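## Task

Remove the rear cooling block (the one farther from the handle) from the drawer of cooler COLD and set it on deck slot D2, lying flat within the slot's locators, with each of its 4 loose tubes still in its original bore. Then close the drawer fully; COLD's lamp stays on while the drawer is open. The front block must stay flat in its spot with all of its tubes in their bores, and plate P1 must remain on D1 as it is now. Nothing may count on the robot holding it in place at the end. Release and move the arm away once done.

## Robot and tools

ROBOT. One six-joint arm with a two-finger gripper. Every per-joint list, both in calls and in results, uses this order: waist, shoulder, elbow, forearm roll, wrist pitch, wrist roll. Stated joint ranges in rad: waist -3.491 to 3.491, shoulder -3.140 to 3.140, elbow -1.187 to 4.328, forearm roll -3.316 to 3.316, wrist pitch -3.140 to 3.140, wrist roll -3.927 to 3.927. The true ends can differ by up to 0.010 rad either way. D1 is the deck slot beside COLD and D2 lies past D1. COLD is loose on the table: at the end it must be within a finger's width of its start position, upright and almost unrotated. Occasionally something may briefly pull a held part or nudge a loose object.

FRAME. Poses are reported in the scene frame: origin on the table surface under the arm base, +z upward, +y to the left when facing along +x. The base itself may be slightly tilted. end_effector_position (metres) is the spot between the closed finger pads; end_effector_quat_wxyz is the hand orientation. Fingers point along the gripper's +z and open along its y. Closed fingertips extend about 33 mm past that point, fully open ones about 9 mm; while closing, the tips advance roughly 24 mm away from the arm, so keep that clearance above surfaces. The printed position may be off, more so when reaching far.

ROW FORMAT. A row is 9 numbers, each in [-1, 1]: six joint offsets, then gripper position, gripper force_limit, gripper speed. Joint offsets are scaled so that 1.0 equals 1.983 rad for waist and shoulder, 2.38 rad for elbow, and 2.975 rad for forearm roll, wrist pitch and wrist roll. Gripper position: +1 fully open (140 mm), about -0.8 where pads touch, -1 closes until blocked. force_limit: about 14 N at -1, 60 N at 0, 107 N at +1 (for parts up to 40 mm wide). speed: gap change of about 30 mm/s at -1, 140 at 0, 250 at +1.

execute_actions(actions): a list of actions; each action is a table of up to 15 rows, one row per 1/30 s step; a short table repeats its last row to fill 15 steps. Joint values are offsets from the angles held when that action begins (for the first action in a call, the last angles reported in this scene), not from the previous row. An action asking a joint to go more than 0.010 rad beyond its range end is rejected; if the first action fails this or any action is malformed, the whole call is rejected with no motion. A joint driven past its true end is clipped there and the result may say "joint sent to its limit". An empty list just returns state and images.

move(target, speed, blocking): target is one 9-number row; its joint values are offsets from the Joint positions in the latest result that lists them. Joints travel together along paths lasting 0.5 to 10 s, so the hand follows a curve and does not steer around obstacles. speed is the peak rate in rad/s of the joint with the longest travel, 0.01 to 2, default 0.5. Gripper values are sent at the start. blocking=false returns after 0.5 s while motion continues; until a result shows the move ended, other moves and execute_actions are refused, so use wait or stop. The result adds a "move:" line: outcome (done, off_target, moving, held, fault), limits=held or limits=none, and the joint farthest from target.

wait(seconds): 0 to 10; holds the last command and returns early if a running move finishes. stop(): brakes a running move; fingers keep moving. zoom_image(camera, region): camera "cam_wrist", region [x0, y0, x1, y1] in pixels, at most 504 by 504. finished_scene(scene): ends the current scene given its number, irreversibly; the result tells whether it succeeded and gives the next task.

RESULTS. Each shows Joint positions, Joint velocities (rad, rad/s), Joint targets (what joints are now driven toward; these can shift by themselves), gripper position_measured in counts (3 fully open, 230 pads touching, nonlinear), object_status (0 moving, 1 blocked while opening, 2 blocked while closing = grasp, 3 reached target or pads met), Flange force (noisy, includes held weight; "no reading" possible), and cam_wrist images (504x504 fisheye, calibration as given). "joint command not followed" means the clearance check changed targets. To squeeze harder while status is 2, raise force_limit and switch position between -1 and -0.98.

MOTION LIMITS. Target speed is capped at 2.62 (waist, shoulder), 3.14 (elbow), 3.93 (wrist joints) rad/s with 0.5 s ramp-up. Targets stay within 0.805, 0.966 or 1.21 rad of measured angles, and are scaled back if they would put the hand over 70 mm from its measured spot, so large motions need several actions.

AVOID. Torque at load limits (139 N m for first three joints, 34.8 for wrist joints, held weight included) or any outside force of 150 N causes a 10 s stop and drops the rest of the call. The arm is stiff: aiming even slightly past a firm contact can fault; fast contacts hit harder. Heed MOTOR HOT warnings. Do not drop, slam or knock anything off the table, and do not tip or shift COLD.

Each tool is called after "Request:" as a command line: name --argument value for each argument, lists and objects as JSON in quotes; but a table of rows of numbers goes row by row, as --pt "numbers of a row", without its own name.

## Session

Request:
execute_actions --actions '[]'

Scene clock: 0.00 s.
end_effector_position=(+0.8663, +0.2497, +0.2527) position_measured=3 object_status=3 end_effector_quat_wxyz=(-0.026, +0.729, -0.682, -0.044)
Joint names: [waist, shoulder, elbow, forearm roll, wrist pitch, wrist roll]
Joint positions: [ 0.158  0.354  1.042 -0.291 -1.571 -0.244]
Joint velocities: [-0.     0.001  0.001  0.     0.     0.   ]
Flange force (N, the push that the arm receives, along the gripper's own x y z axes): no reading
Joint targets: [0.158 0.354 1.042 -0.291 -1.571 -0.244]

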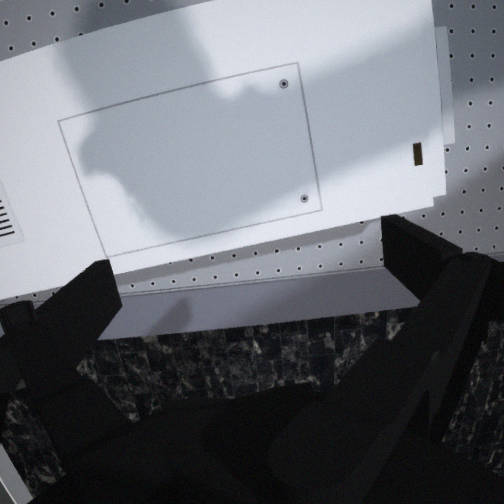

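Request:
move --target '[0,-0.2,0,0,0,0,1,0,0]'

Request:
move --target '[-0.25,0,0,0,0,0,1,0,0]'

Request:
move --target '[0,0,-0.17,0,0,0,1,0,0]'

Scene clock: 2.83 s.
end_effector_position=(+0.8524, +0.3074, +0.5631) position_measured=3 object_status=3 end_effector_quat_wxyz=(-0.193, +0.747, -0.634, +0.050)
Joint names: [waist, shoulder, elbow, forearm roll, wrist pitch, wrist roll]
Joint positions: [ 0.158 -0.042  1.042 -0.291 -1.571 -0.244]
Joint velocities: [ 0.    -0.002  0.    -0.    -0.    -0.   ]
Flange force (N, the push that the arm receives, along the gripper's own x y z axes): no reading
Joint targets: [0.158 -0.042 1.042 -0.291 -1.571 -0.244]
move: done; limits=none; farthest joint: the shoulder, 0.001 radians from its target (0.397 radians at the start)
camera_calibration (this result's frames):
cam_wrist: T_world_to_cam=[[-0.947719, 0.0220008, -0.318346, 0.980686], [-0.133806, 0.878281, 0.45904, -0.404514], [0.289697, 0.477638, -0.82942, 0.258301], [0, 0, 0, 1]] pos_world=[0.80046, 0.210326, 0.712126]

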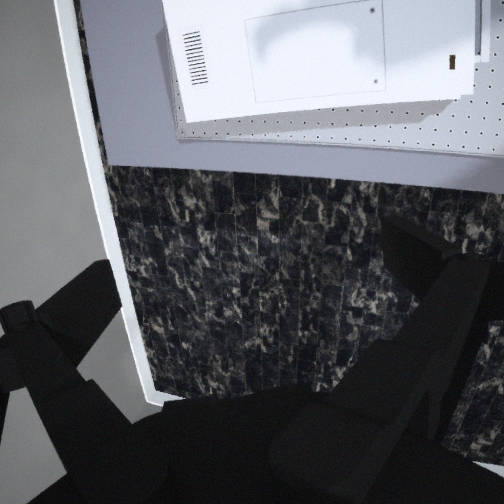

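Scene clock: 4.33 s.
end_effector_position=(+0.8690, +0.0700, +0.6541) position_measured=3 object_status=3 end_effector_quat_wxyz=(+0.127, -0.628, +0.732, -0.232)
Joint names: [waist, shoulder, elbow, forearm roll, wrist pitch, wrist roll]
Joint positions: [-0.338 -0.042  1.042 -0.291 -1.571 -0.244]
Joint velocities: [-0.002  0.    -0.     0.     0.     0.   ]
Flange force (N, the push that the arm receives, along the gripper's own x y z axes): no reading
Joint targets: [-0.338 -0.042 1.042 -0.291 -1.571 -0.244]
move: done; limits=none; farthest joint: the waist, 0.000 radians from its target (0.496 radians at the start)
camera_calibration (this result's frames):
cam_wrist: T_world_to_cam=[[-0.826712, 0.248008, -0.505014, 1.03174], [0.166225, 0.965199, 0.20189, -0.334187], [0.537509, 0.0829591, -0.839167, 0.260968], [0, 0, 0, 1]] pos_world=[0.768227, 0.0450279, 0.807506]

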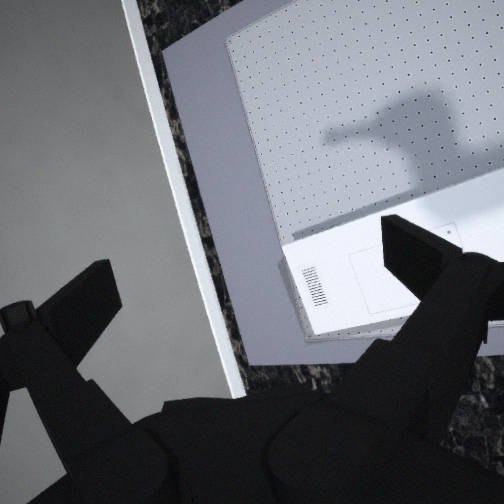

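Scene clock: 5.67 s.
end_effector_position=(+0.7725, -0.0174, +0.4643) position_measured=3 object_status=3 end_effector_quat_wxyz=(-0.013, -0.586, +0.803, -0.112)
Joint names: [waist, shoulder, elbow, forearm roll, wrist pitch, wrist roll]
Joint positions: [-0.338 -0.042  0.637 -0.291 -1.571 -0.244]
Joint velocities: [ 0.    -0.001 -0.001  0.001 -0.    -0.   ]
Flange force (N, the push that the arm receives, along the gripper's own x y z axes): [2.5 3.4 -3.4]
Joint targets: [-0.338 -0.042 0.637 -0.291 -1.571 -0.244]
move: done; limits=none; farthest joint: the waist, 0.000 radians from its target (0.000 radians at the start)
camera_calibration (this result's frames):
cam_wrist: T_world_to_cam=[[-0.887334, 0.424289, -0.180601, 0.777022], [0.404042, 0.904128, 0.138931, -0.350967], [0.222234, 0.0503076, -0.973695, 0.466303], [0, 0, 0, 1]] pos_world=[0.727656, -0.0358215, 0.643129]

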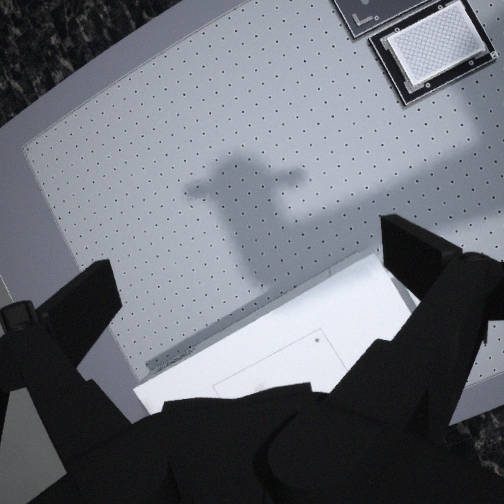

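Request:
move --target '[-0.276,-0.2,-0.274,-0.136,-0.0595,0.28,1,0,0]' --speed 0.8

Scene clock: 11.87 s.
end_effector_position=(+0.4779, -0.0278, +0.4424) position_measured=3 object_status=3 end_effector_quat_wxyz=(-0.001, +0.709, -0.706, -0.000)
Joint names: [waist, shoulder, elbow, forearm roll, wrist pitch, wrist roll]
Joint positions: [-0.885 -0.439 -0.015 -0.696 -1.748  0.589]
Joint velocities: [-0.001  0.    -0.001 -0.    -0.     0.001]
Flange force (N, the push that the arm receives, along the gripper's own x y z axes): [3.5 4.8 -5.3]
Joint targets: [-0.885 -0.439 -0.015 -0.696 -1.748 0.589]
move: done; limits=none; farthest joint: the waist, 0.000 radians from its target (0.548 radians at the start)
camera_calibration (this result's frames):
cam_wrist: T_world_to_cam=[[-0.989675, 0.143251, 0.00477177, 0.47516], [0.139248, 0.953061, 0.268857, -0.149083], [0.0339663, 0.266746, -0.963168, 0.602233], [0, 0, 0, 1]] pos_world=[0.470558, -0.0866246, 0.617866]

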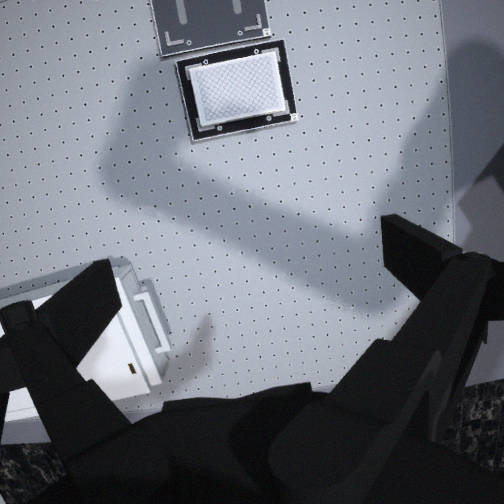

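Request:
move --target '[0.522,0.038,-0.024,0.164,0.188,-0.726,1,0,0]' --speed 1.2

Scene clock: 17.10 s.
end_effector_position=(+0.6206, +0.1329, +0.2793) position_measured=3 object_status=3 end_effector_quat_wxyz=(-0.001, -0.112, +0.994, -0.000)
Joint names: [waist, shoulder, elbow, forearm roll, wrist pitch, wrist roll]
Joint positions: [ 0.15  -0.363 -0.072 -0.208 -1.189 -1.571]
Joint velocities: [ 0.     0.    -0.001  0.     0.    -0.001]
Flange force (N, the push that the arm receives, along the gripper's own x y z axes): [3.0 -0.3 -3.0]
Joint targets: [0.150 -0.363 -0.072 -0.208 -1.189 -1.571]
move: done; limits=none; farthest joint: the waist, 0.000 radians from its target (1.035 radians at the start)
camera_calibration (this result's frames):
cam_wrist: T_world_to_cam=[[-0.0773053, 0.997, 0.00392723, -0.0852903], [0.961106, 0.0734735, 0.266228, -0.670712], [0.26514, 0.0243553, -0.963902, 0.28639], [0, 0, 0, 1]] pos_world=[0.562098, 0.127339, 0.454949]

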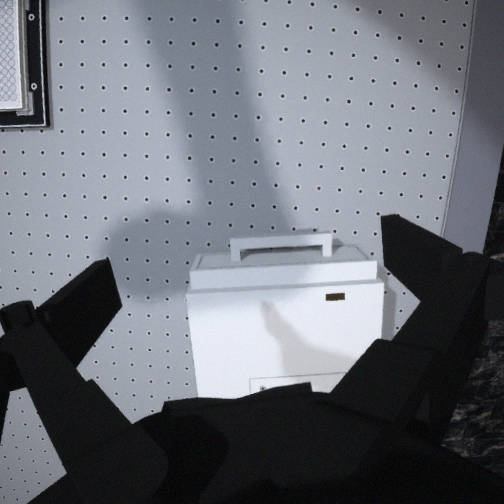

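Request:
move --target '[0.048,0.005,-0.1163,0.0122,0.1012,-0.013,1,0,0]'

Scene clock: 19.83 s.
end_effector_position=(+0.5679, +0.1231, +0.1697) position_measured=3 object_status=3 end_effector_quat_wxyz=(+0.000, -0.115, +0.993, +0.000)
Joint names: [waist, shoulder, elbow, forearm roll, wrist pitch, wrist roll]
Joint positions: [ 0.245 -0.353 -0.349 -0.172 -0.888 -1.609]
Joint velocities: [ 0.     0.     0.001 -0.001  0.001  0.   ]
Flange force (N, the push that the arm receives, along the gripper's own x y z axes): [5.5 0.7 -4.3]
Joint targets: [0.246 -0.353 -0.349 -0.172 -0.888 -1.609]
move: done; limits=none; farthest joint: the waist, 0.000 radians from its target (0.095 radians at the start)
camera_calibration (this result's frames):
cam_wrist: T_world_to_cam=[[-0.0829739, 0.996539, 0.00499075, -0.0760323], [0.960234, 0.0786094, 0.267902, -0.590574], [0.266583, 0.0270212, -0.963433, 0.193778], [0, 0, 0, 1]] pos_world=[0.509122, 0.116958, 0.345288]

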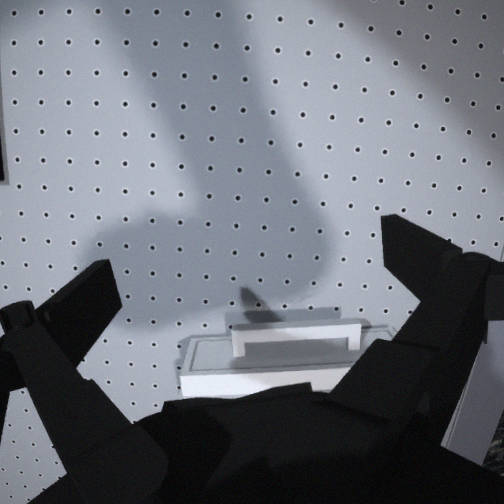

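Request:
move --target '[0.0173,0.1165,0.1077,0.0104,-0.0064,-0.058,1,0,0]'

Request:
move --target '[0.0114,0.0758,-0.0068,-0.0008,0.0567,0,1,0,0]' --speed 0.15

Scene clock: 25.30 s.
end_effector_position=(+0.6560, +0.1666, +0.1353) position_measured=3 object_status=3 end_effector_quat_wxyz=(+0.000, -0.053, +0.999, +0.000)
Joint names: [waist, shoulder, elbow, forearm roll, wrist pitch, wrist roll]
Joint positions: [ 0.28  -0.123 -0.093 -0.141 -0.907 -1.782]
Joint velocities: [ 0.     0.002  0.002 -0.    -0.    -0.001]
Flange force (N, the push that the arm receives, along the gripper's own x y z axes): [6.1 -0.6 -4.0]
Joint targets: [0.280 -0.122 -0.092 -0.141 -0.907 -1.782]
move: done; limits=none; farthest joint: the shoulder, 0.001 radians from its target (0.232 radians at the start)
camera_calibration (this result's frames):
cam_wrist: T_world_to_cam=[[0.0409473, 0.999148, 0.00510519, -0.193699], [0.962428, -0.0408141, 0.268452, -0.650967], [0.268432, -0.00607902, -0.963279, 0.14024], [0, 0, 0, 1]] pos_world=[0.596796, 0.167818, 0.310833]

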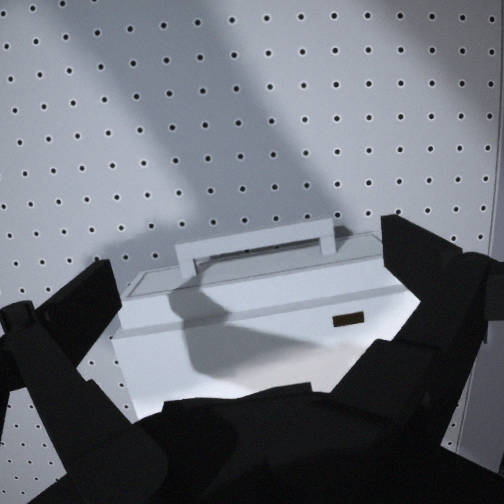

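Scene clock: 26.80 s.
end_effector_position=(+0.6562, +0.1667, +0.0453) position_measured=3 object_status=3 end_effector_quat_wxyz=(+0.001, -0.053, +0.999, +0.000)
Joint names: [waist, shoulder, elbow, forearm roll, wrist pitch, wrist roll]
Joint positions: [ 0.302  0.028 -0.109 -0.143 -0.738 -1.782]
Joint velocities: [ 0.     0.002 -0.002 -0.     0.001 -0.   ]
Flange force (N, the push that the arm receives, along the gripper's own x y z axes): [3.2 -1.0 -5.1]
Joint targets: [0.302 0.028 -0.109 -0.143 -0.738 -1.782]
move: done; limits=none; farthest joint: the waist, 0.000 radians from its target (0.023 radians at the start)
camera_calibration (this result's frames):
cam_wrist: T_world_to_cam=[[0.0426024, 0.999077, 0.00540338, -0.19437], [0.962188, -0.0424845, 0.269053, -0.626579], [0.269035, -0.00626327, -0.96311, 0.0531432], [0, 0, 0, 1]] pos_world=[0.59687, 0.167903, 0.220816]

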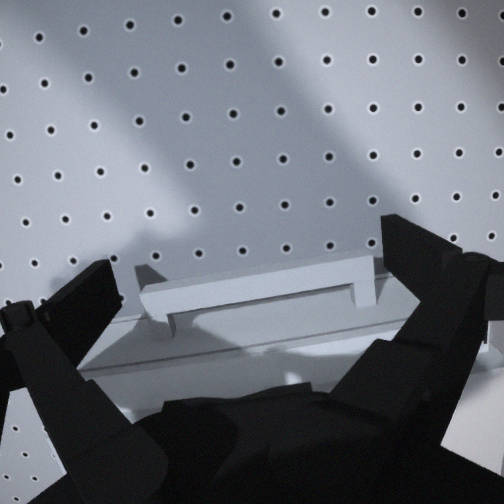

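Request:
move --target '[0.0022,0,0,0,0,0,1,0,0]'

Request:
move --target '[0,0,0,0,0,0,-1,0,-0.8]'

Scene clock: 28.03 s.
end_effector_position=(+0.6553, +0.1694, +0.0447) position_measured=3 object_status=3 end_effector_quat_wxyz=(+0.000, -0.054, +0.999, +0.002)
Joint names: [waist, shoulder, elbow, forearm roll, wrist pitch, wrist roll]
Joint positions: [ 0.307  0.028 -0.109 -0.143 -0.738 -1.782]
Joint velocities: [ 0.001  0.001 -0.002 -0.    -0.001  0.   ]
Flange force (N, the push that the arm receives, along the gripper's own x y z axes): [2.0 -0.9 -5.3]
Joint targets: [0.307 0.028 -0.109 -0.143 -0.738 -1.782]
move: done; limits=none; farthest joint: the waist, 0.000 radians from its target (0.004 radians at the start)
camera_calibration (this result's frames):
cam_wrist: T_world_to_cam=[[0.0393124, 0.999197, 0.00773565, -0.194996], [0.962721, -0.0399485, 0.267529, -0.626142], [0.267623, -0.00306992, -0.963519, 0.0532279], [0, 0, 0, 1]] pos_world=[0.596221, 0.169989, 0.220305]

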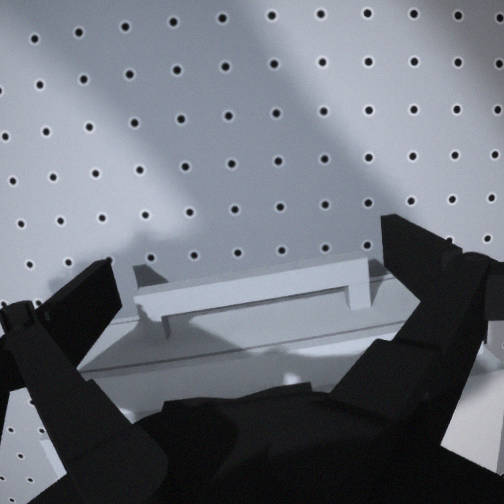

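Scene clock: 28.97 s.
end_effector_position=(+0.6552, +0.1695, +0.0447) position_measured=62 object_status=2 end_effector_quat_wxyz=(+0.000, -0.054, +0.999, +0.002)
Joint names: [waist, shoulder, elbow, forearm roll, wrist pitch, wrist roll]
Joint positions: [ 0.307  0.028 -0.109 -0.143 -0.738 -1.782]
Joint velocities: [-0.001 -0.001  0.     0.001  0.     0.   ]
Flange force (N, the push that the arm receives, along the gripper's own x y z axes): [7.0 20.2 -34.4]
Joint targets: [0.307 0.028 -0.109 -0.143 -0.738 -1.782]
move: done; limits=none; farthest joint: the waist, 0.000 radians from its target (0.000 radians at the start)
camera_calibration (this result's frames):
cam_wrist: T_world_to_cam=[[0.0395153, 0.999187, 0.00800205, -0.195251], [0.962729, -0.0402155, 0.26746, -0.62604], [0.267564, -0.00286496, -0.963536, 0.0532512], [0, 0, 0, 1]] pos_world=[0.596174, 0.170068, 0.220313]

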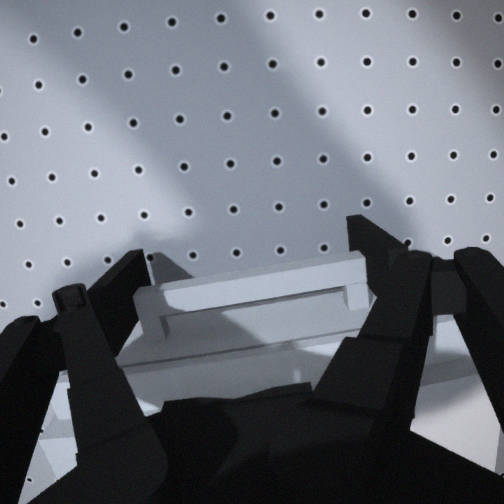

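Request:
move --target '[0.0226,-0.0451,-0.0691,0.0126,0.0267,-0.0205,-1,0,-0.8]' --speed 0.05

Scene clock: 33.77 s.
end_effector_position=(+0.6063, +0.1652, +0.0461) position_measured=63 object_status=2 end_effector_quat_wxyz=(+0.000, -0.052, +0.999, +0.000)
Joint names: [waist, shoulder, elbow, forearm roll, wrist pitch, wrist roll]
Joint positions: [ 0.352 -0.062 -0.273 -0.106 -0.659 -1.843]
Joint velocities: [ 0.    -0.001 -0.002  0.     0.001 -0.   ]
Flange force (N, the push that the arm receives, along the gripper's own x y z axes): [1.7 0.3 27.2]
Joint targets: [0.352 -0.062 -0.273 -0.106 -0.659 -1.843]
move: done; limits=none; farthest joint: the waist, 0.000 radians from its target (0.045 radians at the start)
camera_calibration (this result's frames):
cam_wrist: T_world_to_cam=[[0.0436979, 0.999031, 0.0053363, -0.191482], [0.962435, -0.0435287, 0.268, -0.578751], [0.267972, -0.00657517, -0.963404, 0.0680152], [0, 0, 0, 1]] pos_world=[0.547152, 0.166551, 0.221653]

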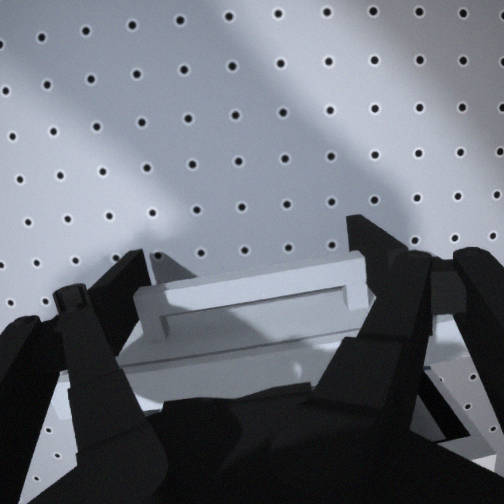

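Request:
move --target '[0.0311,-0.0508,-0.0823,0.0202,0.0331,-0.0306,-1,0,-0.8]' --speed 0.08

Scene clock: 37.53 s.
end_effector_position=(+0.5464, +0.1585, +0.0448) position_measured=63 object_status=2 end_effector_quat_wxyz=(-0.000, -0.053, +0.999, -0.000)
Joint names: [waist, shoulder, elbow, forearm roll, wrist pitch, wrist roll]
Joint positions: [ 0.413 -0.162 -0.469 -0.046 -0.561 -1.934]
Joint velocities: [ 0.    -0.001  0.    -0.     0.001 -0.   ]
Flange force (N, the push that the arm receives, along the gripper's own x y z axes): [-4.4 0.9 -31.4]
Joint targets: [0.413 -0.162 -0.469 -0.046 -0.561 -1.934]
move: done; limits=none; farthest joint: the waist, 0.000 radians from its target (0.062 radians at the start)
camera_calibration (this result's frames):
cam_wrist: T_world_to_cam=[[0.042663, 0.99908, 0.00441746, -0.18147], [0.962635, -0.0422894, 0.267479, -0.521374], [0.267419, -0.00715903, -0.963554, 0.0831907], [0, 0, 0, 1]] pos_world=[0.487388, 0.15985, 0.220417]

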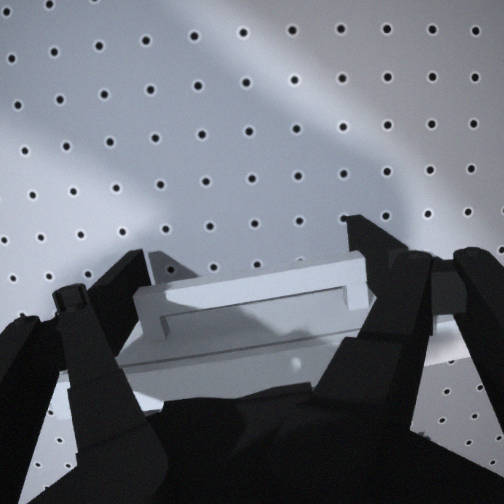

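Request:
move --target '[0.0333,-0.0458,-0.0711,0.0286,0.027,-0.0417,-1,0,-0.8]' --speed 0.07

Request:
move --target '[0,0,0,0,0,0,1,0,0]'

Request:
move --target '[0,-0.1,0,0,0.06,0,1,0,0]' --speed 0.3

Scene clock: 41.53 s.
end_effector_position=(+0.4967, +0.1537, +0.0457) position_measured=63 object_status=2 end_effector_quat_wxyz=(+0.001, -0.053, +0.999, +0.000)
Joint names: [waist, shoulder, elbow, forearm roll, wrist pitch, wrist roll]
Joint positions: [ 0.479 -0.253 -0.638  0.039 -0.48  -2.058]
Joint velocities: [ 0.     0.    -0.002 -0.001  0.    -0.001]
Flange force (N, the push that the arm receives, along the gripper's own x y z axes): no reading
Joint targets: [0.479 -0.253 -0.638 0.039 -0.480 -2.058]
move: done; limits=none; farthest joint: the waist, 0.000 radians from its target (0.066 radians at the start)
camera_calibration (this result's frames):
cam_wrist: T_world_to_cam=[[0.0427821, 0.999069, 0.00555739, -0.174764], [0.962299, -0.0427018, 0.268622, -0.473754], [0.268609, -0.00614434, -0.96323, 0.0965388], [0, 0, 0, 1]] pos_world=[0.437438, 0.154964, 0.221221]

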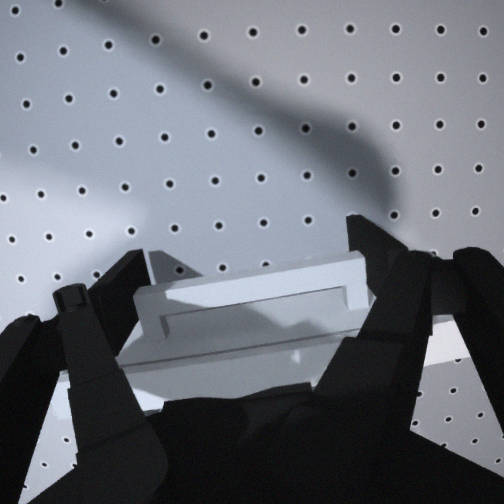

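Scene clock: 42.03 s.
end_effector_position=(+0.4968, +0.1538, +0.0458) position_measured=3 object_status=3 end_effector_quat_wxyz=(+0.001, -0.053, +0.999, +0.000)
Joint names: [waist, shoulder, elbow, forearm roll, wrist pitch, wrist roll]
Joint positions: [ 0.479 -0.253 -0.638  0.039 -0.48  -2.058]
Joint velocities: [-0.    -0.    -0.001  0.     0.    -0.   ]
Flange force (N, the push that the arm receives, along the gripper's own x y z axes): no reading
Joint targets: [0.479 -0.253 -0.638 0.039 -0.480 -2.058]
move: done; limits=none; farthest joint: the waist, 0.000 radians from its target (0.000 radians at the start)
camera_calibration (this result's frames):
cam_wrist: T_world_to_cam=[[0.0425347, 0.999079, 0.00564975, -0.174703], [0.962224, -0.0424864, 0.268925, -0.473917], [0.268918, -0.00600232, -0.963144, 0.0964384], [0, 0, 0, 1]] pos_world=[0.437511, 0.154986, 0.221319]

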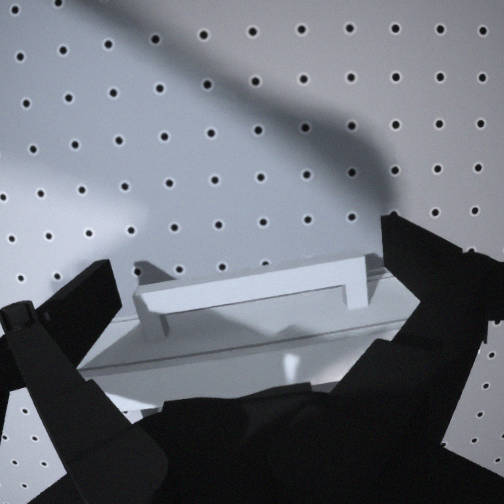

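Scene clock: 43.13 s.
end_effector_position=(+0.6030, +0.2206, +0.1465) position_measured=3 object_status=3 end_effector_quat_wxyz=(+0.163, -0.050, +0.981, +0.093)
Joint names: [waist, shoulder, elbow, forearm roll, wrist pitch, wrist roll]
Joint positions: [ 0.479 -0.452 -0.638  0.039 -0.302 -2.058]
Joint velocities: [-0.    -0.002 -0.     0.     0.001 -0.   ]
Flange force (N, the push that the arm receives, along the gripper's own x y z axes): no reading
Joint targets: [0.479 -0.452 -0.638 0.039 -0.302 -2.058]
move: done; limits=none; farthest joint: the waist, 0.000 radians from its target (0.000 radians at the start)
camera_calibration (this result's frames):
cam_wrist: T_world_to_cam=[[0.00973924, 0.975885, 0.218069, -0.252737], [0.832697, -0.128659, 0.538574, -0.542755], [0.553643, 0.17634, -0.81387, -0.068517], [0, 0, 0, 1]] pos_world=[0.492346, 0.188894, 0.291664]

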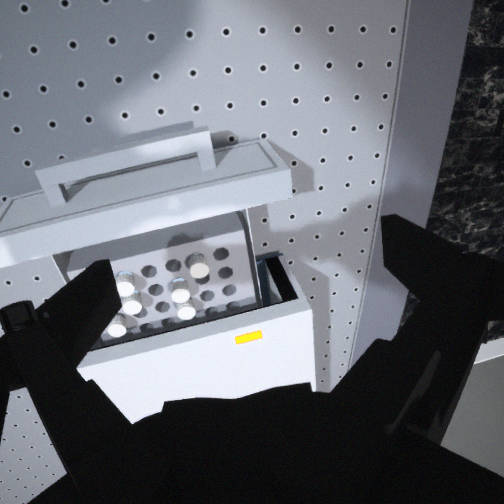

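Request:
move --target '[-0.166,0.045,0.238,-0.083,-0.298,0.124,1,0,0]' --speed 0.6

Scene clock: 47.90 s.
end_effector_position=(+0.6211, +0.1327, +0.2790) position_measured=3 object_status=3 end_effector_quat_wxyz=(-0.000, -0.053, +0.999, -0.001)
Joint names: [waist, shoulder, elbow, forearm roll, wrist pitch, wrist roll]
Joint positions: [ 0.15  -0.362 -0.072 -0.208 -1.188 -1.689]
Joint velocities: [-0.     0.     0.001  0.001 -0.001  0.   ]
Flange force (N, the push that the arm receives, along the gripper's own x y z axes): [-0.7 -3.2 -4.4]
Joint targets: [0.150 -0.362 -0.072 -0.208 -1.188 -1.689]
move: done; limits=none; farthest joint: the waist, 0.000 radians from its target (0.329 radians at the start)
camera_calibration (this result's frames):
cam_wrist: T_world_to_cam=[[0.0409978, 0.999154, 0.00328577, -0.158621], [0.962931, -0.0403886, 0.266708, -0.657206], [0.266615, -0.00777046, -0.963772, 0.289361], [0, 0, 0, 1]] pos_world=[0.562199, 0.134192, 0.454681]

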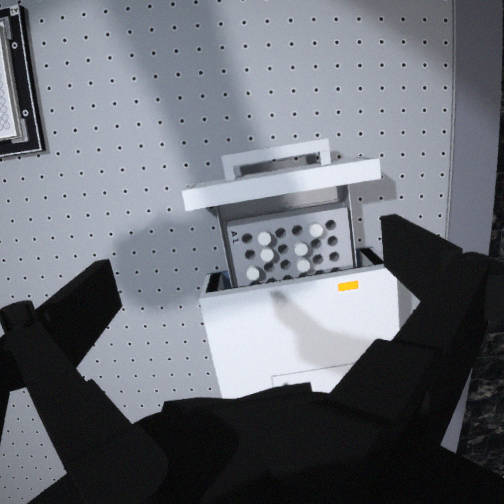

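Request:
move --target '[0.1144,0.0238,-0.117,0.048,0.1195,-0.0716,1,0,0]'

Request:
move --target '[0.0071,0.0955,-0.0196,-0.0009,0.0793,0.0005,1,0,0]' --speed 0.2

Scene clock: 50.33 s.
end_effector_position=(+0.5761, +0.1655, +0.1479) position_measured=3 object_status=3 end_effector_quat_wxyz=(+0.000, -0.052, +0.999, +0.000)
Joint names: [waist, shoulder, elbow, forearm roll, wrist pitch, wrist roll]
Joint positions: [ 0.377 -0.315 -0.35  -0.065 -0.833 -1.902]
Joint velocities: [ 0.001  0.001 -0.002 -0.001  0.001 -0.   ]
Flange force (N, the push that the arm receives, along the gripper's own x y z axes): [1.3 -2.3 -3.7]
Joint targets: [0.377 -0.315 -0.350 -0.065 -0.833 -1.902]
move: done; limits=none; farthest joint: the waist, 0.000 radians from its target (0.227 radians at the start)
camera_calibration (this result's frames):
cam_wrist: T_world_to_cam=[[0.043151, 0.999057, 0.0048997, -0.190635], [0.962381, -0.0428828, 0.268299, -0.577155], [0.268256, -0.00686201, -0.963323, 0.174085], [0, 0, 0, 1]] pos_world=[0.51697, 0.1669, 0.323485]

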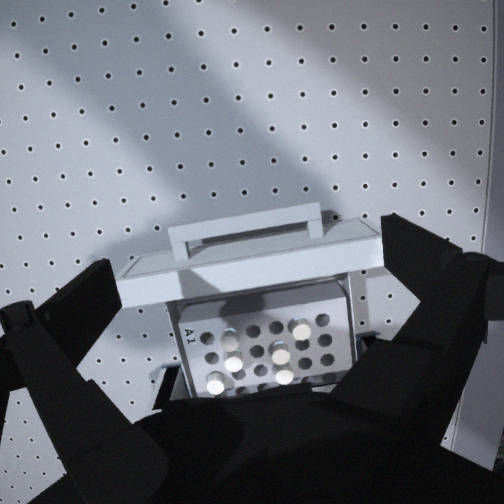

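Scene clock: 51.93 s.
end_effector_position=(+0.5689, +0.1616, +0.0456) position_measured=3 object_status=3 end_effector_quat_wxyz=(+0.000, -0.052, +0.999, -0.000)
Joint names: [waist, shoulder, elbow, forearm roll, wrist pitch, wrist roll]
Joint positions: [ 0.391 -0.126 -0.397 -0.067 -0.597 -1.9  ]
Joint velocities: [0.    0.001 0.    0.001 0.001 0.   ]
Flange force (N, the push that the arm receives, along the gripper's own x y z axes): [3.1 -1.0 -7.2]
Joint targets: [0.391 -0.126 -0.397 -0.067 -0.597 -1.900]
move: done; limits=none; farthest joint: the waist, 0.000 radians from its target (0.014 radians at the start)
camera_calibration (this result's frames):
cam_wrist: T_world_to_cam=[[0.043137, 0.999062, 0.00385437, -0.185869], [0.9624, -0.0425891, 0.268276, -0.542966], [0.268189, -0.00786318, -0.963334, 0.0776462], [0, 0, 0, 1]] pos_world=[0.509744, 0.163181, 0.22118]

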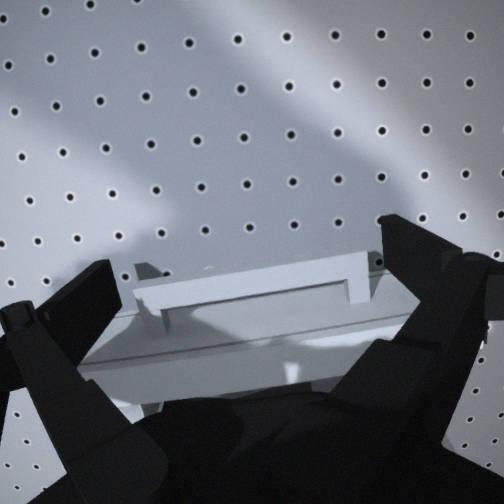

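Request:
move --target '[0,0,0,0,0,0,-1,-0.4,-0.8]'

Request:
move --target '[0.0214,-0.032,-0.049,0.0158,0.0185,-0.023,-1,-0.4,-0.8]' --speed 0.08

Request:
move --target '[0.023,-0.032,-0.0523,0.0198,0.0207,-0.0301,-1,-0.4,-0.8]' --speed 0.08

Request:
move --target '[0.018,-0.0228,-0.0364,0.0198,0.0131,-0.0276,-1,-0.4,-0.8]' --speed 0.05

Scene clock: 54.10 s.
end_effector_position=(+0.5689, +0.1618, +0.0456) position_measured=61 object_status=2 end_effector_quat_wxyz=(+0.000, -0.052, +0.999, -0.000)
Joint names: [waist, shoulder, elbow, forearm roll, wrist pitch, wrist roll]
Joint positions: [ 0.391 -0.126 -0.397 -0.068 -0.597 -1.9  ]
Joint velocities: [-0.001 -0.001 -0.    -0.001  0.    -0.   ]
Flange force (N, the push that the arm receives, along the gripper's own x y z axes): [-2.3 26.3 -24.7]
Joint targets: [0.391 -0.126 -0.397 -0.067 -0.597 -1.900]
move: done; limits=none; farthest joint: the forearm roll, 0.001 radians from its target (0.000 radians at the start)
camera_calibration (this result's frames):
cam_wrist: T_world_to_cam=[[0.0433586, 0.999051, 0.00409791, -0.186109], [0.962399, -0.0428682, 0.268234, -0.54288], [0.268155, -0.00768644, -0.963345, 0.0775994], [0, 0, 0, 1]] pos_world=[0.509728, 0.163257, 0.221137]

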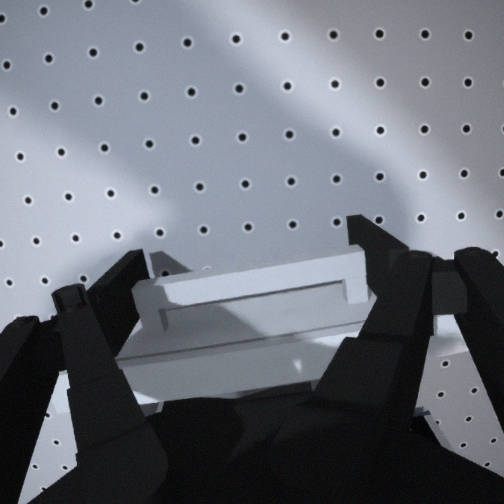

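Scene clock: 55.90 s.
end_effector_position=(+0.5337, +0.1587, +0.0464) position_measured=61 object_status=2 end_effector_quat_wxyz=(+0.000, -0.053, +0.999, -0.000)
Joint names: [waist, shoulder, elbow, forearm roll, wrist pitch, wrist roll]
Joint positions: [ 0.433 -0.189 -0.513 -0.021 -0.542 -1.969]
Joint velocities: [ 0.     0.    -0.002  0.001  0.001 -0.   ]
Flange force (N, the push that the arm receives, along the gripper's own x y z axes): [-5.1 -2.7 21.5]
Joint targets: [0.433 -0.189 -0.513 -0.021 -0.542 -1.969]
move: done; limits=none; farthest joint: the elbow, 0.001 radians from its target (0.117 radians at the start)
camera_calibration (this result's frames):
cam_wrist: T_world_to_cam=[[0.0411582, 0.999144, 0.00424604, -0.18042], [0.962488, -0.0407882, 0.268242, -0.509731], [0.268186, -0.00695362, -0.963342, 0.0876621], [0, 0, 0, 1]] pos_world=[0.474526, 0.160084, 0.221946]

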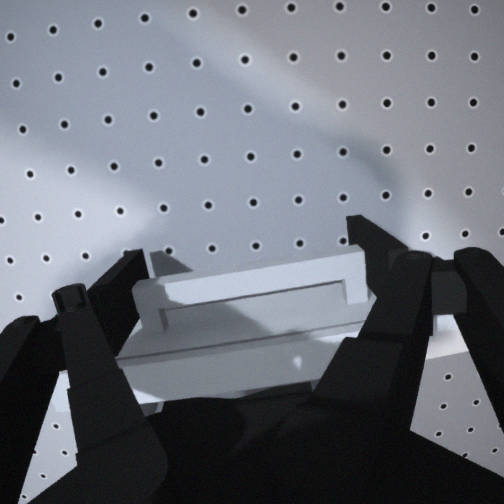

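Scene clock: 57.80 s.
end_effector_position=(+0.4966, +0.1538, +0.0456) position_measured=61 object_status=2 end_effector_quat_wxyz=(+0.000, -0.052, +0.999, +0.001)
Joint names: [waist, shoulder, elbow, forearm roll, wrist pitch, wrist roll]
Joint positions: [ 0.479 -0.253 -0.637  0.038 -0.48  -2.058]
Joint velocities: [ 0.    -0.    -0.003  0.001  0.001 -0.001]
Flange force (N, the push that the arm receives, along the gripper's own x y z axes): no reading
Joint targets: [0.479 -0.253 -0.638 0.038 -0.480 -2.058]
move: done; limits=none; farthest joint: the waist, 0.000 radians from its target (0.045 radians at the start)
camera_calibration (this result's frames):
cam_wrist: T_world_to_cam=[[0.0443439, 0.998999, 0.00581152, -0.175609], [0.962302, -0.0442761, 0.268355, -0.473445], [0.268344, -0.00630748, -0.963303, 0.0965756], [0, 0, 0, 1]] pos_world=[0.437468, 0.15508, 0.221103]

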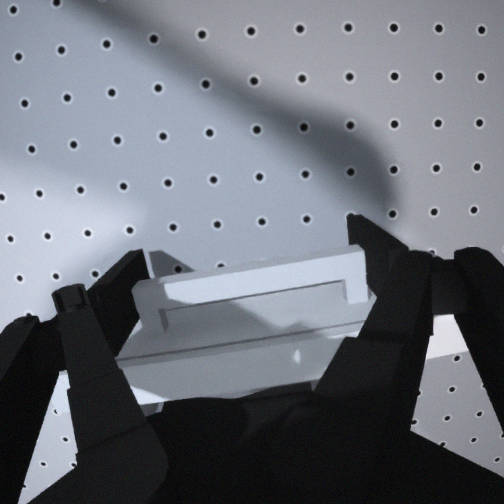

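Scene clock: 59.83 s.
end_effector_position=(+0.4722, +0.1506, +0.0457) position_measured=61 object_status=2 end_effector_quat_wxyz=(+0.001, -0.051, +0.999, +0.000)
Joint names: [waist, shoulder, elbow, forearm roll, wrist pitch, wrist roll]
Joint positions: [ 0.515 -0.298 -0.724  0.097 -0.441 -2.14 ]
Joint velocities: [ 0.001 -0.001 -0.002  0.     0.001 -0.001]
Flange force (N, the push that the arm receives, along the gripper's own x y z axes): no reading
Joint targets: [0.515 -0.298 -0.724 0.097 -0.441 -2.140]
move: done; limits=none; farthest joint: the waist, 0.000 radians from its target (0.036 radians at the start)
camera_calibration (this result's frames):
cam_wrist: T_world_to_cam=[[0.0452901, 0.99896, 0.00522348, -0.171759], [0.962192, -0.0450278, 0.268625, -0.449962], [0.268581, -0.00714005, -0.963231, 0.1033], [0, 0, 0, 1]] pos_world=[0.412984, 0.152057, 0.221269]

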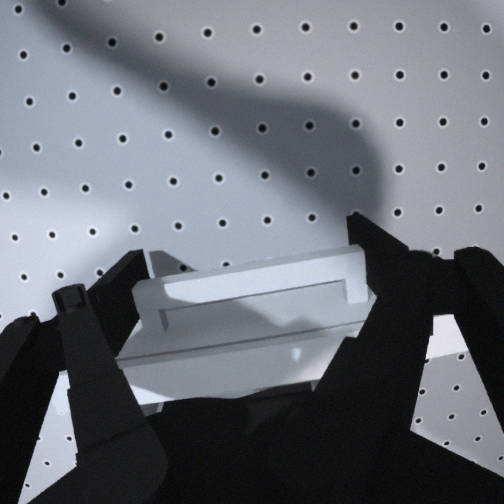

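Request:
move --target '[0,0,0,0,0,0,1,-0.4,0]'

Request:
move --target '[0,-0.12,0.02,0,-0.1,0,1,0,0]'

Request:
move --target '[-0.184,0.0877,0.254,-0.1025,-0.151,0.1516,1,0,0]' --speed 0.6

Scene clock: 61.13 s.
end_effector_position=(+0.4722, +0.1506, +0.0458) position_measured=3 object_status=3 end_effector_quat_wxyz=(+0.001, -0.051, +0.999, +0.000)
Joint names: [waist, shoulder, elbow, forearm roll, wrist pitch, wrist roll]
Joint positions: [ 0.515 -0.298 -0.724  0.097 -0.441 -2.14 ]
Joint velocities: [ 0.001  0.     0.001  0.001 -0.     0.   ]
Flange force (N, the push that the arm receives, along the gripper's own x y z axes): no reading
Joint targets: [0.515 -0.298 -0.724 0.097 -0.441 -2.140]
move: done; limits=none; farthest joint: the waist, 0.000 radians from its target (0.000 radians at the start)
camera_calibration (this result's frames):
cam_wrist: T_world_to_cam=[[0.0452318, 0.998963, 0.00524207, -0.171745], [0.962177, -0.0449761, 0.268686, -0.449997], [0.268643, -0.00710936, -0.963213, 0.103277], [0, 0, 0, 1]] pos_world=[0.413001, 0.152062, 0.221286]

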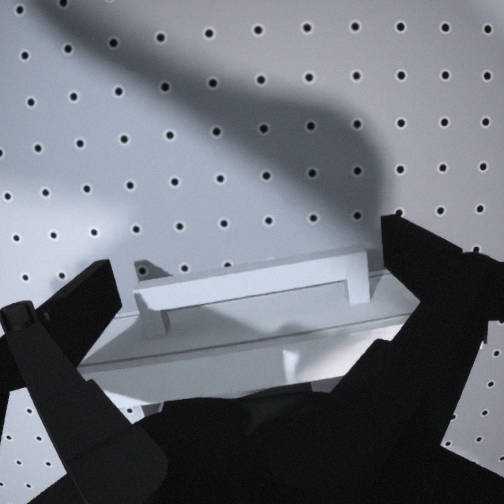

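Scene clock: 62.23 s.
end_effector_position=(+0.4814, +0.1417, +0.1438) position_measured=3 object_status=3 end_effector_quat_wxyz=(+0.002, -0.044, +0.999, -0.013)
Joint names: [waist, shoulder, elbow, forearm roll, wrist pitch, wrist roll]
Joint positions: [ 0.515 -0.536 -0.676  0.097 -0.739 -2.14 ]
Joint velocities: [-0.    -0.001  0.001 -0.    -0.001  0.001]
Flange force (N, the push that the arm receives, along the gripper's own x y z axes): no reading
Joint targets: [0.515 -0.536 -0.676 0.097 -0.739 -2.140]
move: done; limits=none; farthest joint: the waist, 0.000 radians from its target (0.000 radians at the start)
camera_calibration (this result's frames):
cam_wrist: T_world_to_cam=[[0.0606077, 0.997947, -0.0206785, -0.16725], [0.96038, -0.0526553, 0.273675, -0.484329], [0.272024, -0.036446, -0.9616, 0.197426], [0, 0, 0, 1]] pos_world=[0.421572, 0.148599, 0.318935]

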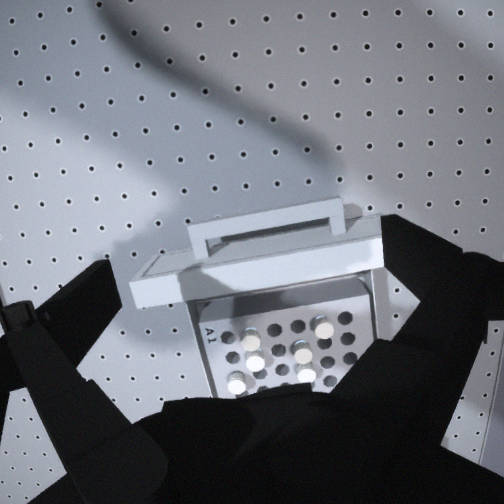

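Scene clock: 63.77 s.
end_effector_position=(+0.6209, +0.1326, +0.2786) position_measured=3 object_status=3 end_effector_quat_wxyz=(-0.001, -0.053, +0.999, -0.001)
Joint names: [waist, shoulder, elbow, forearm roll, wrist pitch, wrist roll]
Joint positions: [ 0.15  -0.362 -0.072 -0.208 -1.188 -1.689]
Joint velocities: [-0.001 -0.     0.002 -0.001 -0.001  0.001]
Flange force (N, the push that the arm receives, along the gripper's own x y z axes): [-0.5 0.0 -5.2]
Joint targets: [0.150 -0.362 -0.072 -0.208 -1.188 -1.689]
move: done; limits=none; farthest joint: the elbow, 0.001 radians from its target (0.605 radians at the start)
camera_calibration (this result's frames):
cam_wrist: T_world_to_cam=[[0.0418888, 0.999117, 0.00326191, -0.159019], [0.963054, -0.0412457, 0.266131, -0.656731], [0.266031, -0.00800651, -0.963931, 0.289436], [0, 0, 0, 1]] pos_world=[0.562129, 0.134109, 0.454292]

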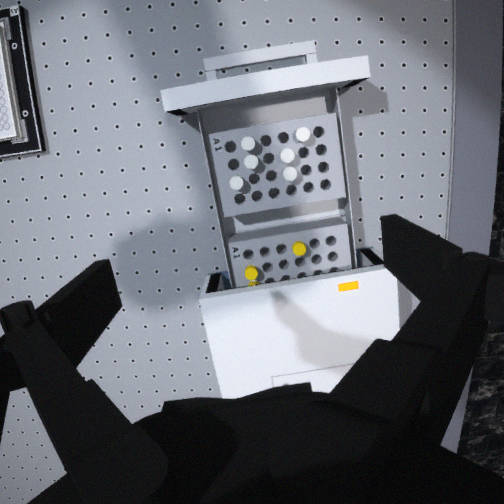

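Request:
move --target '[0.184,-0.0877,-0.254,0.1025,0.151,-0.1516,1,0,0]' --speed 0.7

Request:
move --target '[0.0004,0.12,-0.02,0,0.1,0,1,0,0]' --speed 0.3

Request:
move --target '[0,0,0,0,0,0,-1,-0.6,-0.8]'

Request:
move --target '[0.0203,-0.0231,-0.0381,0.0255,0.0128,-0.034,-1,-0.6,-0.8]' --speed 0.06

Request:
move --target '[0.0201,-0.024,-0.0389,0.03,0.012,-0.039,-1,-0.6,-0.8]' --speed 0.06

Scene clock: 86.27 s.
end_effector_position=(+0.4814, +0.1417, +0.1438) position_measured=3 object_status=3 end_effector_quat_wxyz=(+0.002, -0.044, +0.999, -0.013)
Joint names: [waist, shoulder, elbow, forearm roll, wrist pitch, wrist roll]
Joint positions: [ 0.515 -0.536 -0.676  0.097 -0.739 -2.14 ]
Joint velocities: [ 0.001 -0.    -0.002  0.001  0.001 -0.001]
Flange force (N, the push that the arm receives, along the gripper's own x y z axes): no reading
Joint targets: [0.515 -0.536 -0.677 0.097 -0.739 -2.140]
move: done; limits=none; farthest joint: the waist, 0.000 radians from its target (0.365 radians at the start)
camera_calibration (this result's frames):
cam_wrist: T_world_to_cam=[[0.0606079, 0.997947, -0.0206781, -0.167251], [0.960379, -0.0526555, 0.273677, -0.484332], [0.272027, -0.0364459, -0.961599, 0.197424], [0, 0, 0, 1]] pos_world=[0.421575, 0.148601, 0.318935]

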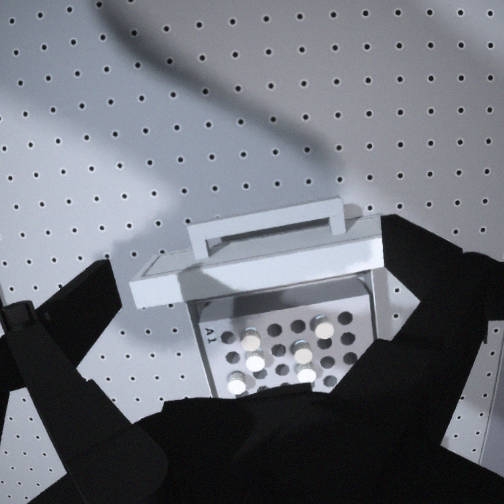

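Scene clock: 87.70 s.
end_effector_position=(+0.4721, +0.1510, +0.0457) position_measured=3 object_status=3 end_effector_quat_wxyz=(+0.001, -0.052, +0.999, +0.000)
Joint names: [waist, shoulder, elbow, forearm roll, wrist pitch, wrist roll]
Joint positions: [ 0.515 -0.298 -0.724  0.097 -0.441 -2.14 ]
Joint velocities: [-0.     0.001  0.002 -0.001  0.001 -0.   ]
Flange force (N, the push that the arm receives, along the gripper's own x y z axes): no reading
Joint targets: [0.516 -0.298 -0.724 0.097 -0.441 -2.140]
move: done; limits=none; farthest joint: the waist, 0.000 radians from its target (0.001 radians at the start)
camera_calibration (this result's frames):
cam_wrist: T_world_to_cam=[[0.0445954, 0.998989, 0.00564401, -0.171842], [0.962273, -0.0444729, 0.268425, -0.449942], [0.268405, -0.00653945, -0.963284, 0.103297], [0, 0, 0, 1]] pos_world=[0.412905, 0.152333, 0.22125]

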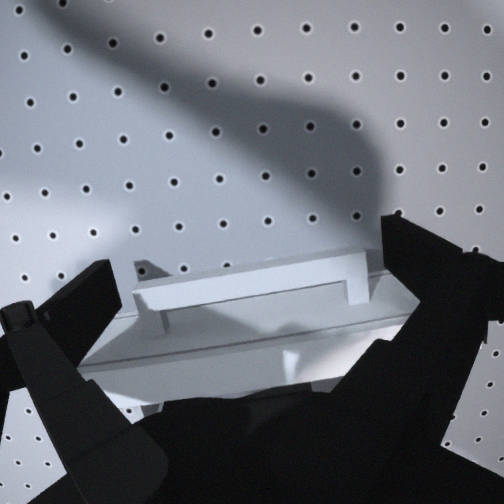

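Scene clock: 88.60 s.
end_effector_position=(+0.4721, +0.1511, +0.0457) position_measured=60 object_status=2 end_effector_quat_wxyz=(+0.000, -0.052, +0.999, +0.000)
Joint names: [waist, shoulder, elbow, forearm roll, wrist pitch, wrist roll]
Joint positions: [ 0.516 -0.298 -0.724  0.097 -0.441 -2.14 ]
Joint velocities: [-0.001 -0.002  0.001 -0.001  0.     0.   ]
Flange force (N, the push that the arm receives, along the gripper's own x y z axes): no reading
Joint targets: [0.515 -0.298 -0.724 0.097 -0.441 -2.140]
move: done; limits=none; farthest joint: the waist, 0.001 radians from its target (0.000 radians at the start)
camera_calibration (this result's frames):
cam_wrist: T_world_to_cam=[[0.0444886, 0.998994, 0.00569298, -0.171837], [0.962289, -0.0443835, 0.268385, -0.44993], [0.268367, -0.00646177, -0.963295, 0.103289], [0, 0, 0, 1]] pos_world=[0.412888, 0.152362, 0.221231]

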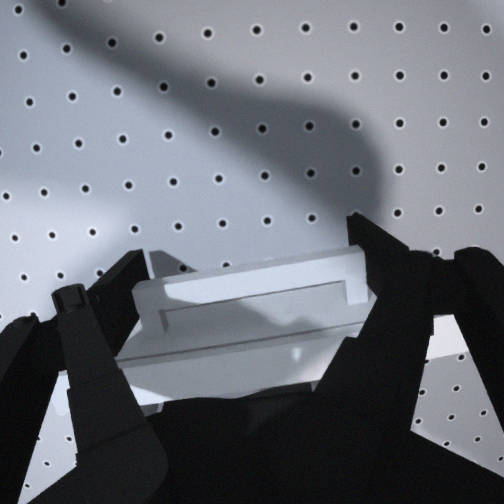

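Scene clock: 90.60 s.
end_effector_position=(+0.4468, +0.1483, +0.0454) position_measured=60 object_status=2 end_effector_quat_wxyz=(-0.000, -0.052, +0.999, +0.000)
Joint names: [waist, shoulder, elbow, forearm roll, wrist pitch, wrist roll]
Joint positions: [ 0.556 -0.344 -0.815  0.173 -0.403 -2.241]
Joint velocities: [ 0.001 -0.    -0.     0.     0.    -0.001]
Flange force (N, the push that the arm receives, along the gripper's own x y z axes): no reading
Joint targets: [0.556 -0.344 -0.815 0.173 -0.403 -2.241]
move: done; limits=none; farthest joint: the waist, 0.000 radians from its target (0.041 radians at the start)
camera_calibration (this result's frames):
cam_wrist: T_world_to_cam=[[0.0433368, 0.99905, 0.00465647, -0.167417], [0.962661, -0.043004, 0.267272, -0.425994], [0.267218, -0.0071001, -0.96361, 0.110397], [0, 0, 0, 1]] pos_world=[0.387843, 0.149722, 0.221015]

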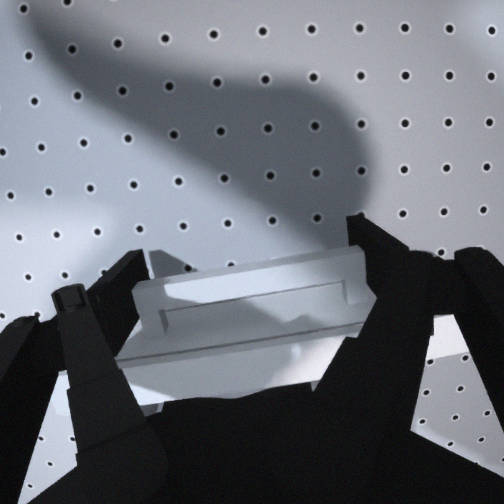

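Scene clock: 92.87 s.
end_effector_position=(+0.4220, +0.1454, +0.0454) position_measured=60 object_status=2 end_effector_quat_wxyz=(-0.000, -0.053, +0.999, -0.000)
Joint names: [waist, shoulder, elbow, forearm roll, wrist pitch, wrist roll]
Joint positions: [ 0.596 -0.391 -0.907  0.262 -0.368 -2.357]
Joint velocities: [ 0.    -0.    -0.002  0.002  0.    -0.001]
Flange force (N, the push that the arm receives, along the gripper's own x y z axes): no reading
Joint targets: [0.596 -0.391 -0.907 0.262 -0.368 -2.357]
move: done; limits=none; farthest joint: the waist, 0.000 radians from its target (0.040 radians at the start)
camera_calibration (this result's frames):
cam_wrist: T_world_to_cam=[[0.0426494, 0.999081, 0.004195, -0.163087], [0.962841, -0.0422224, 0.266749, -0.402359], [0.266681, -0.00733756, -0.963757, 0.11728], [0, 0, 0, 1]] pos_world=[0.363087, 0.146809, 0.221042]

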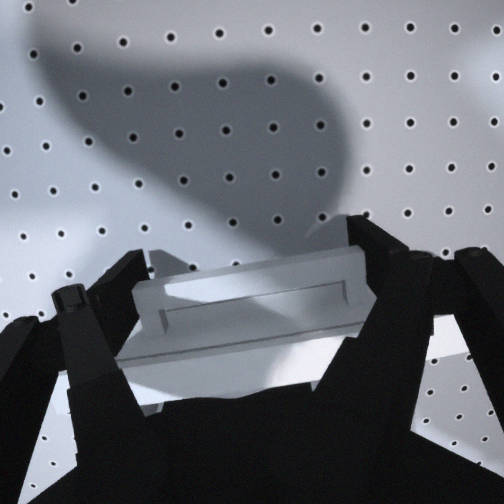

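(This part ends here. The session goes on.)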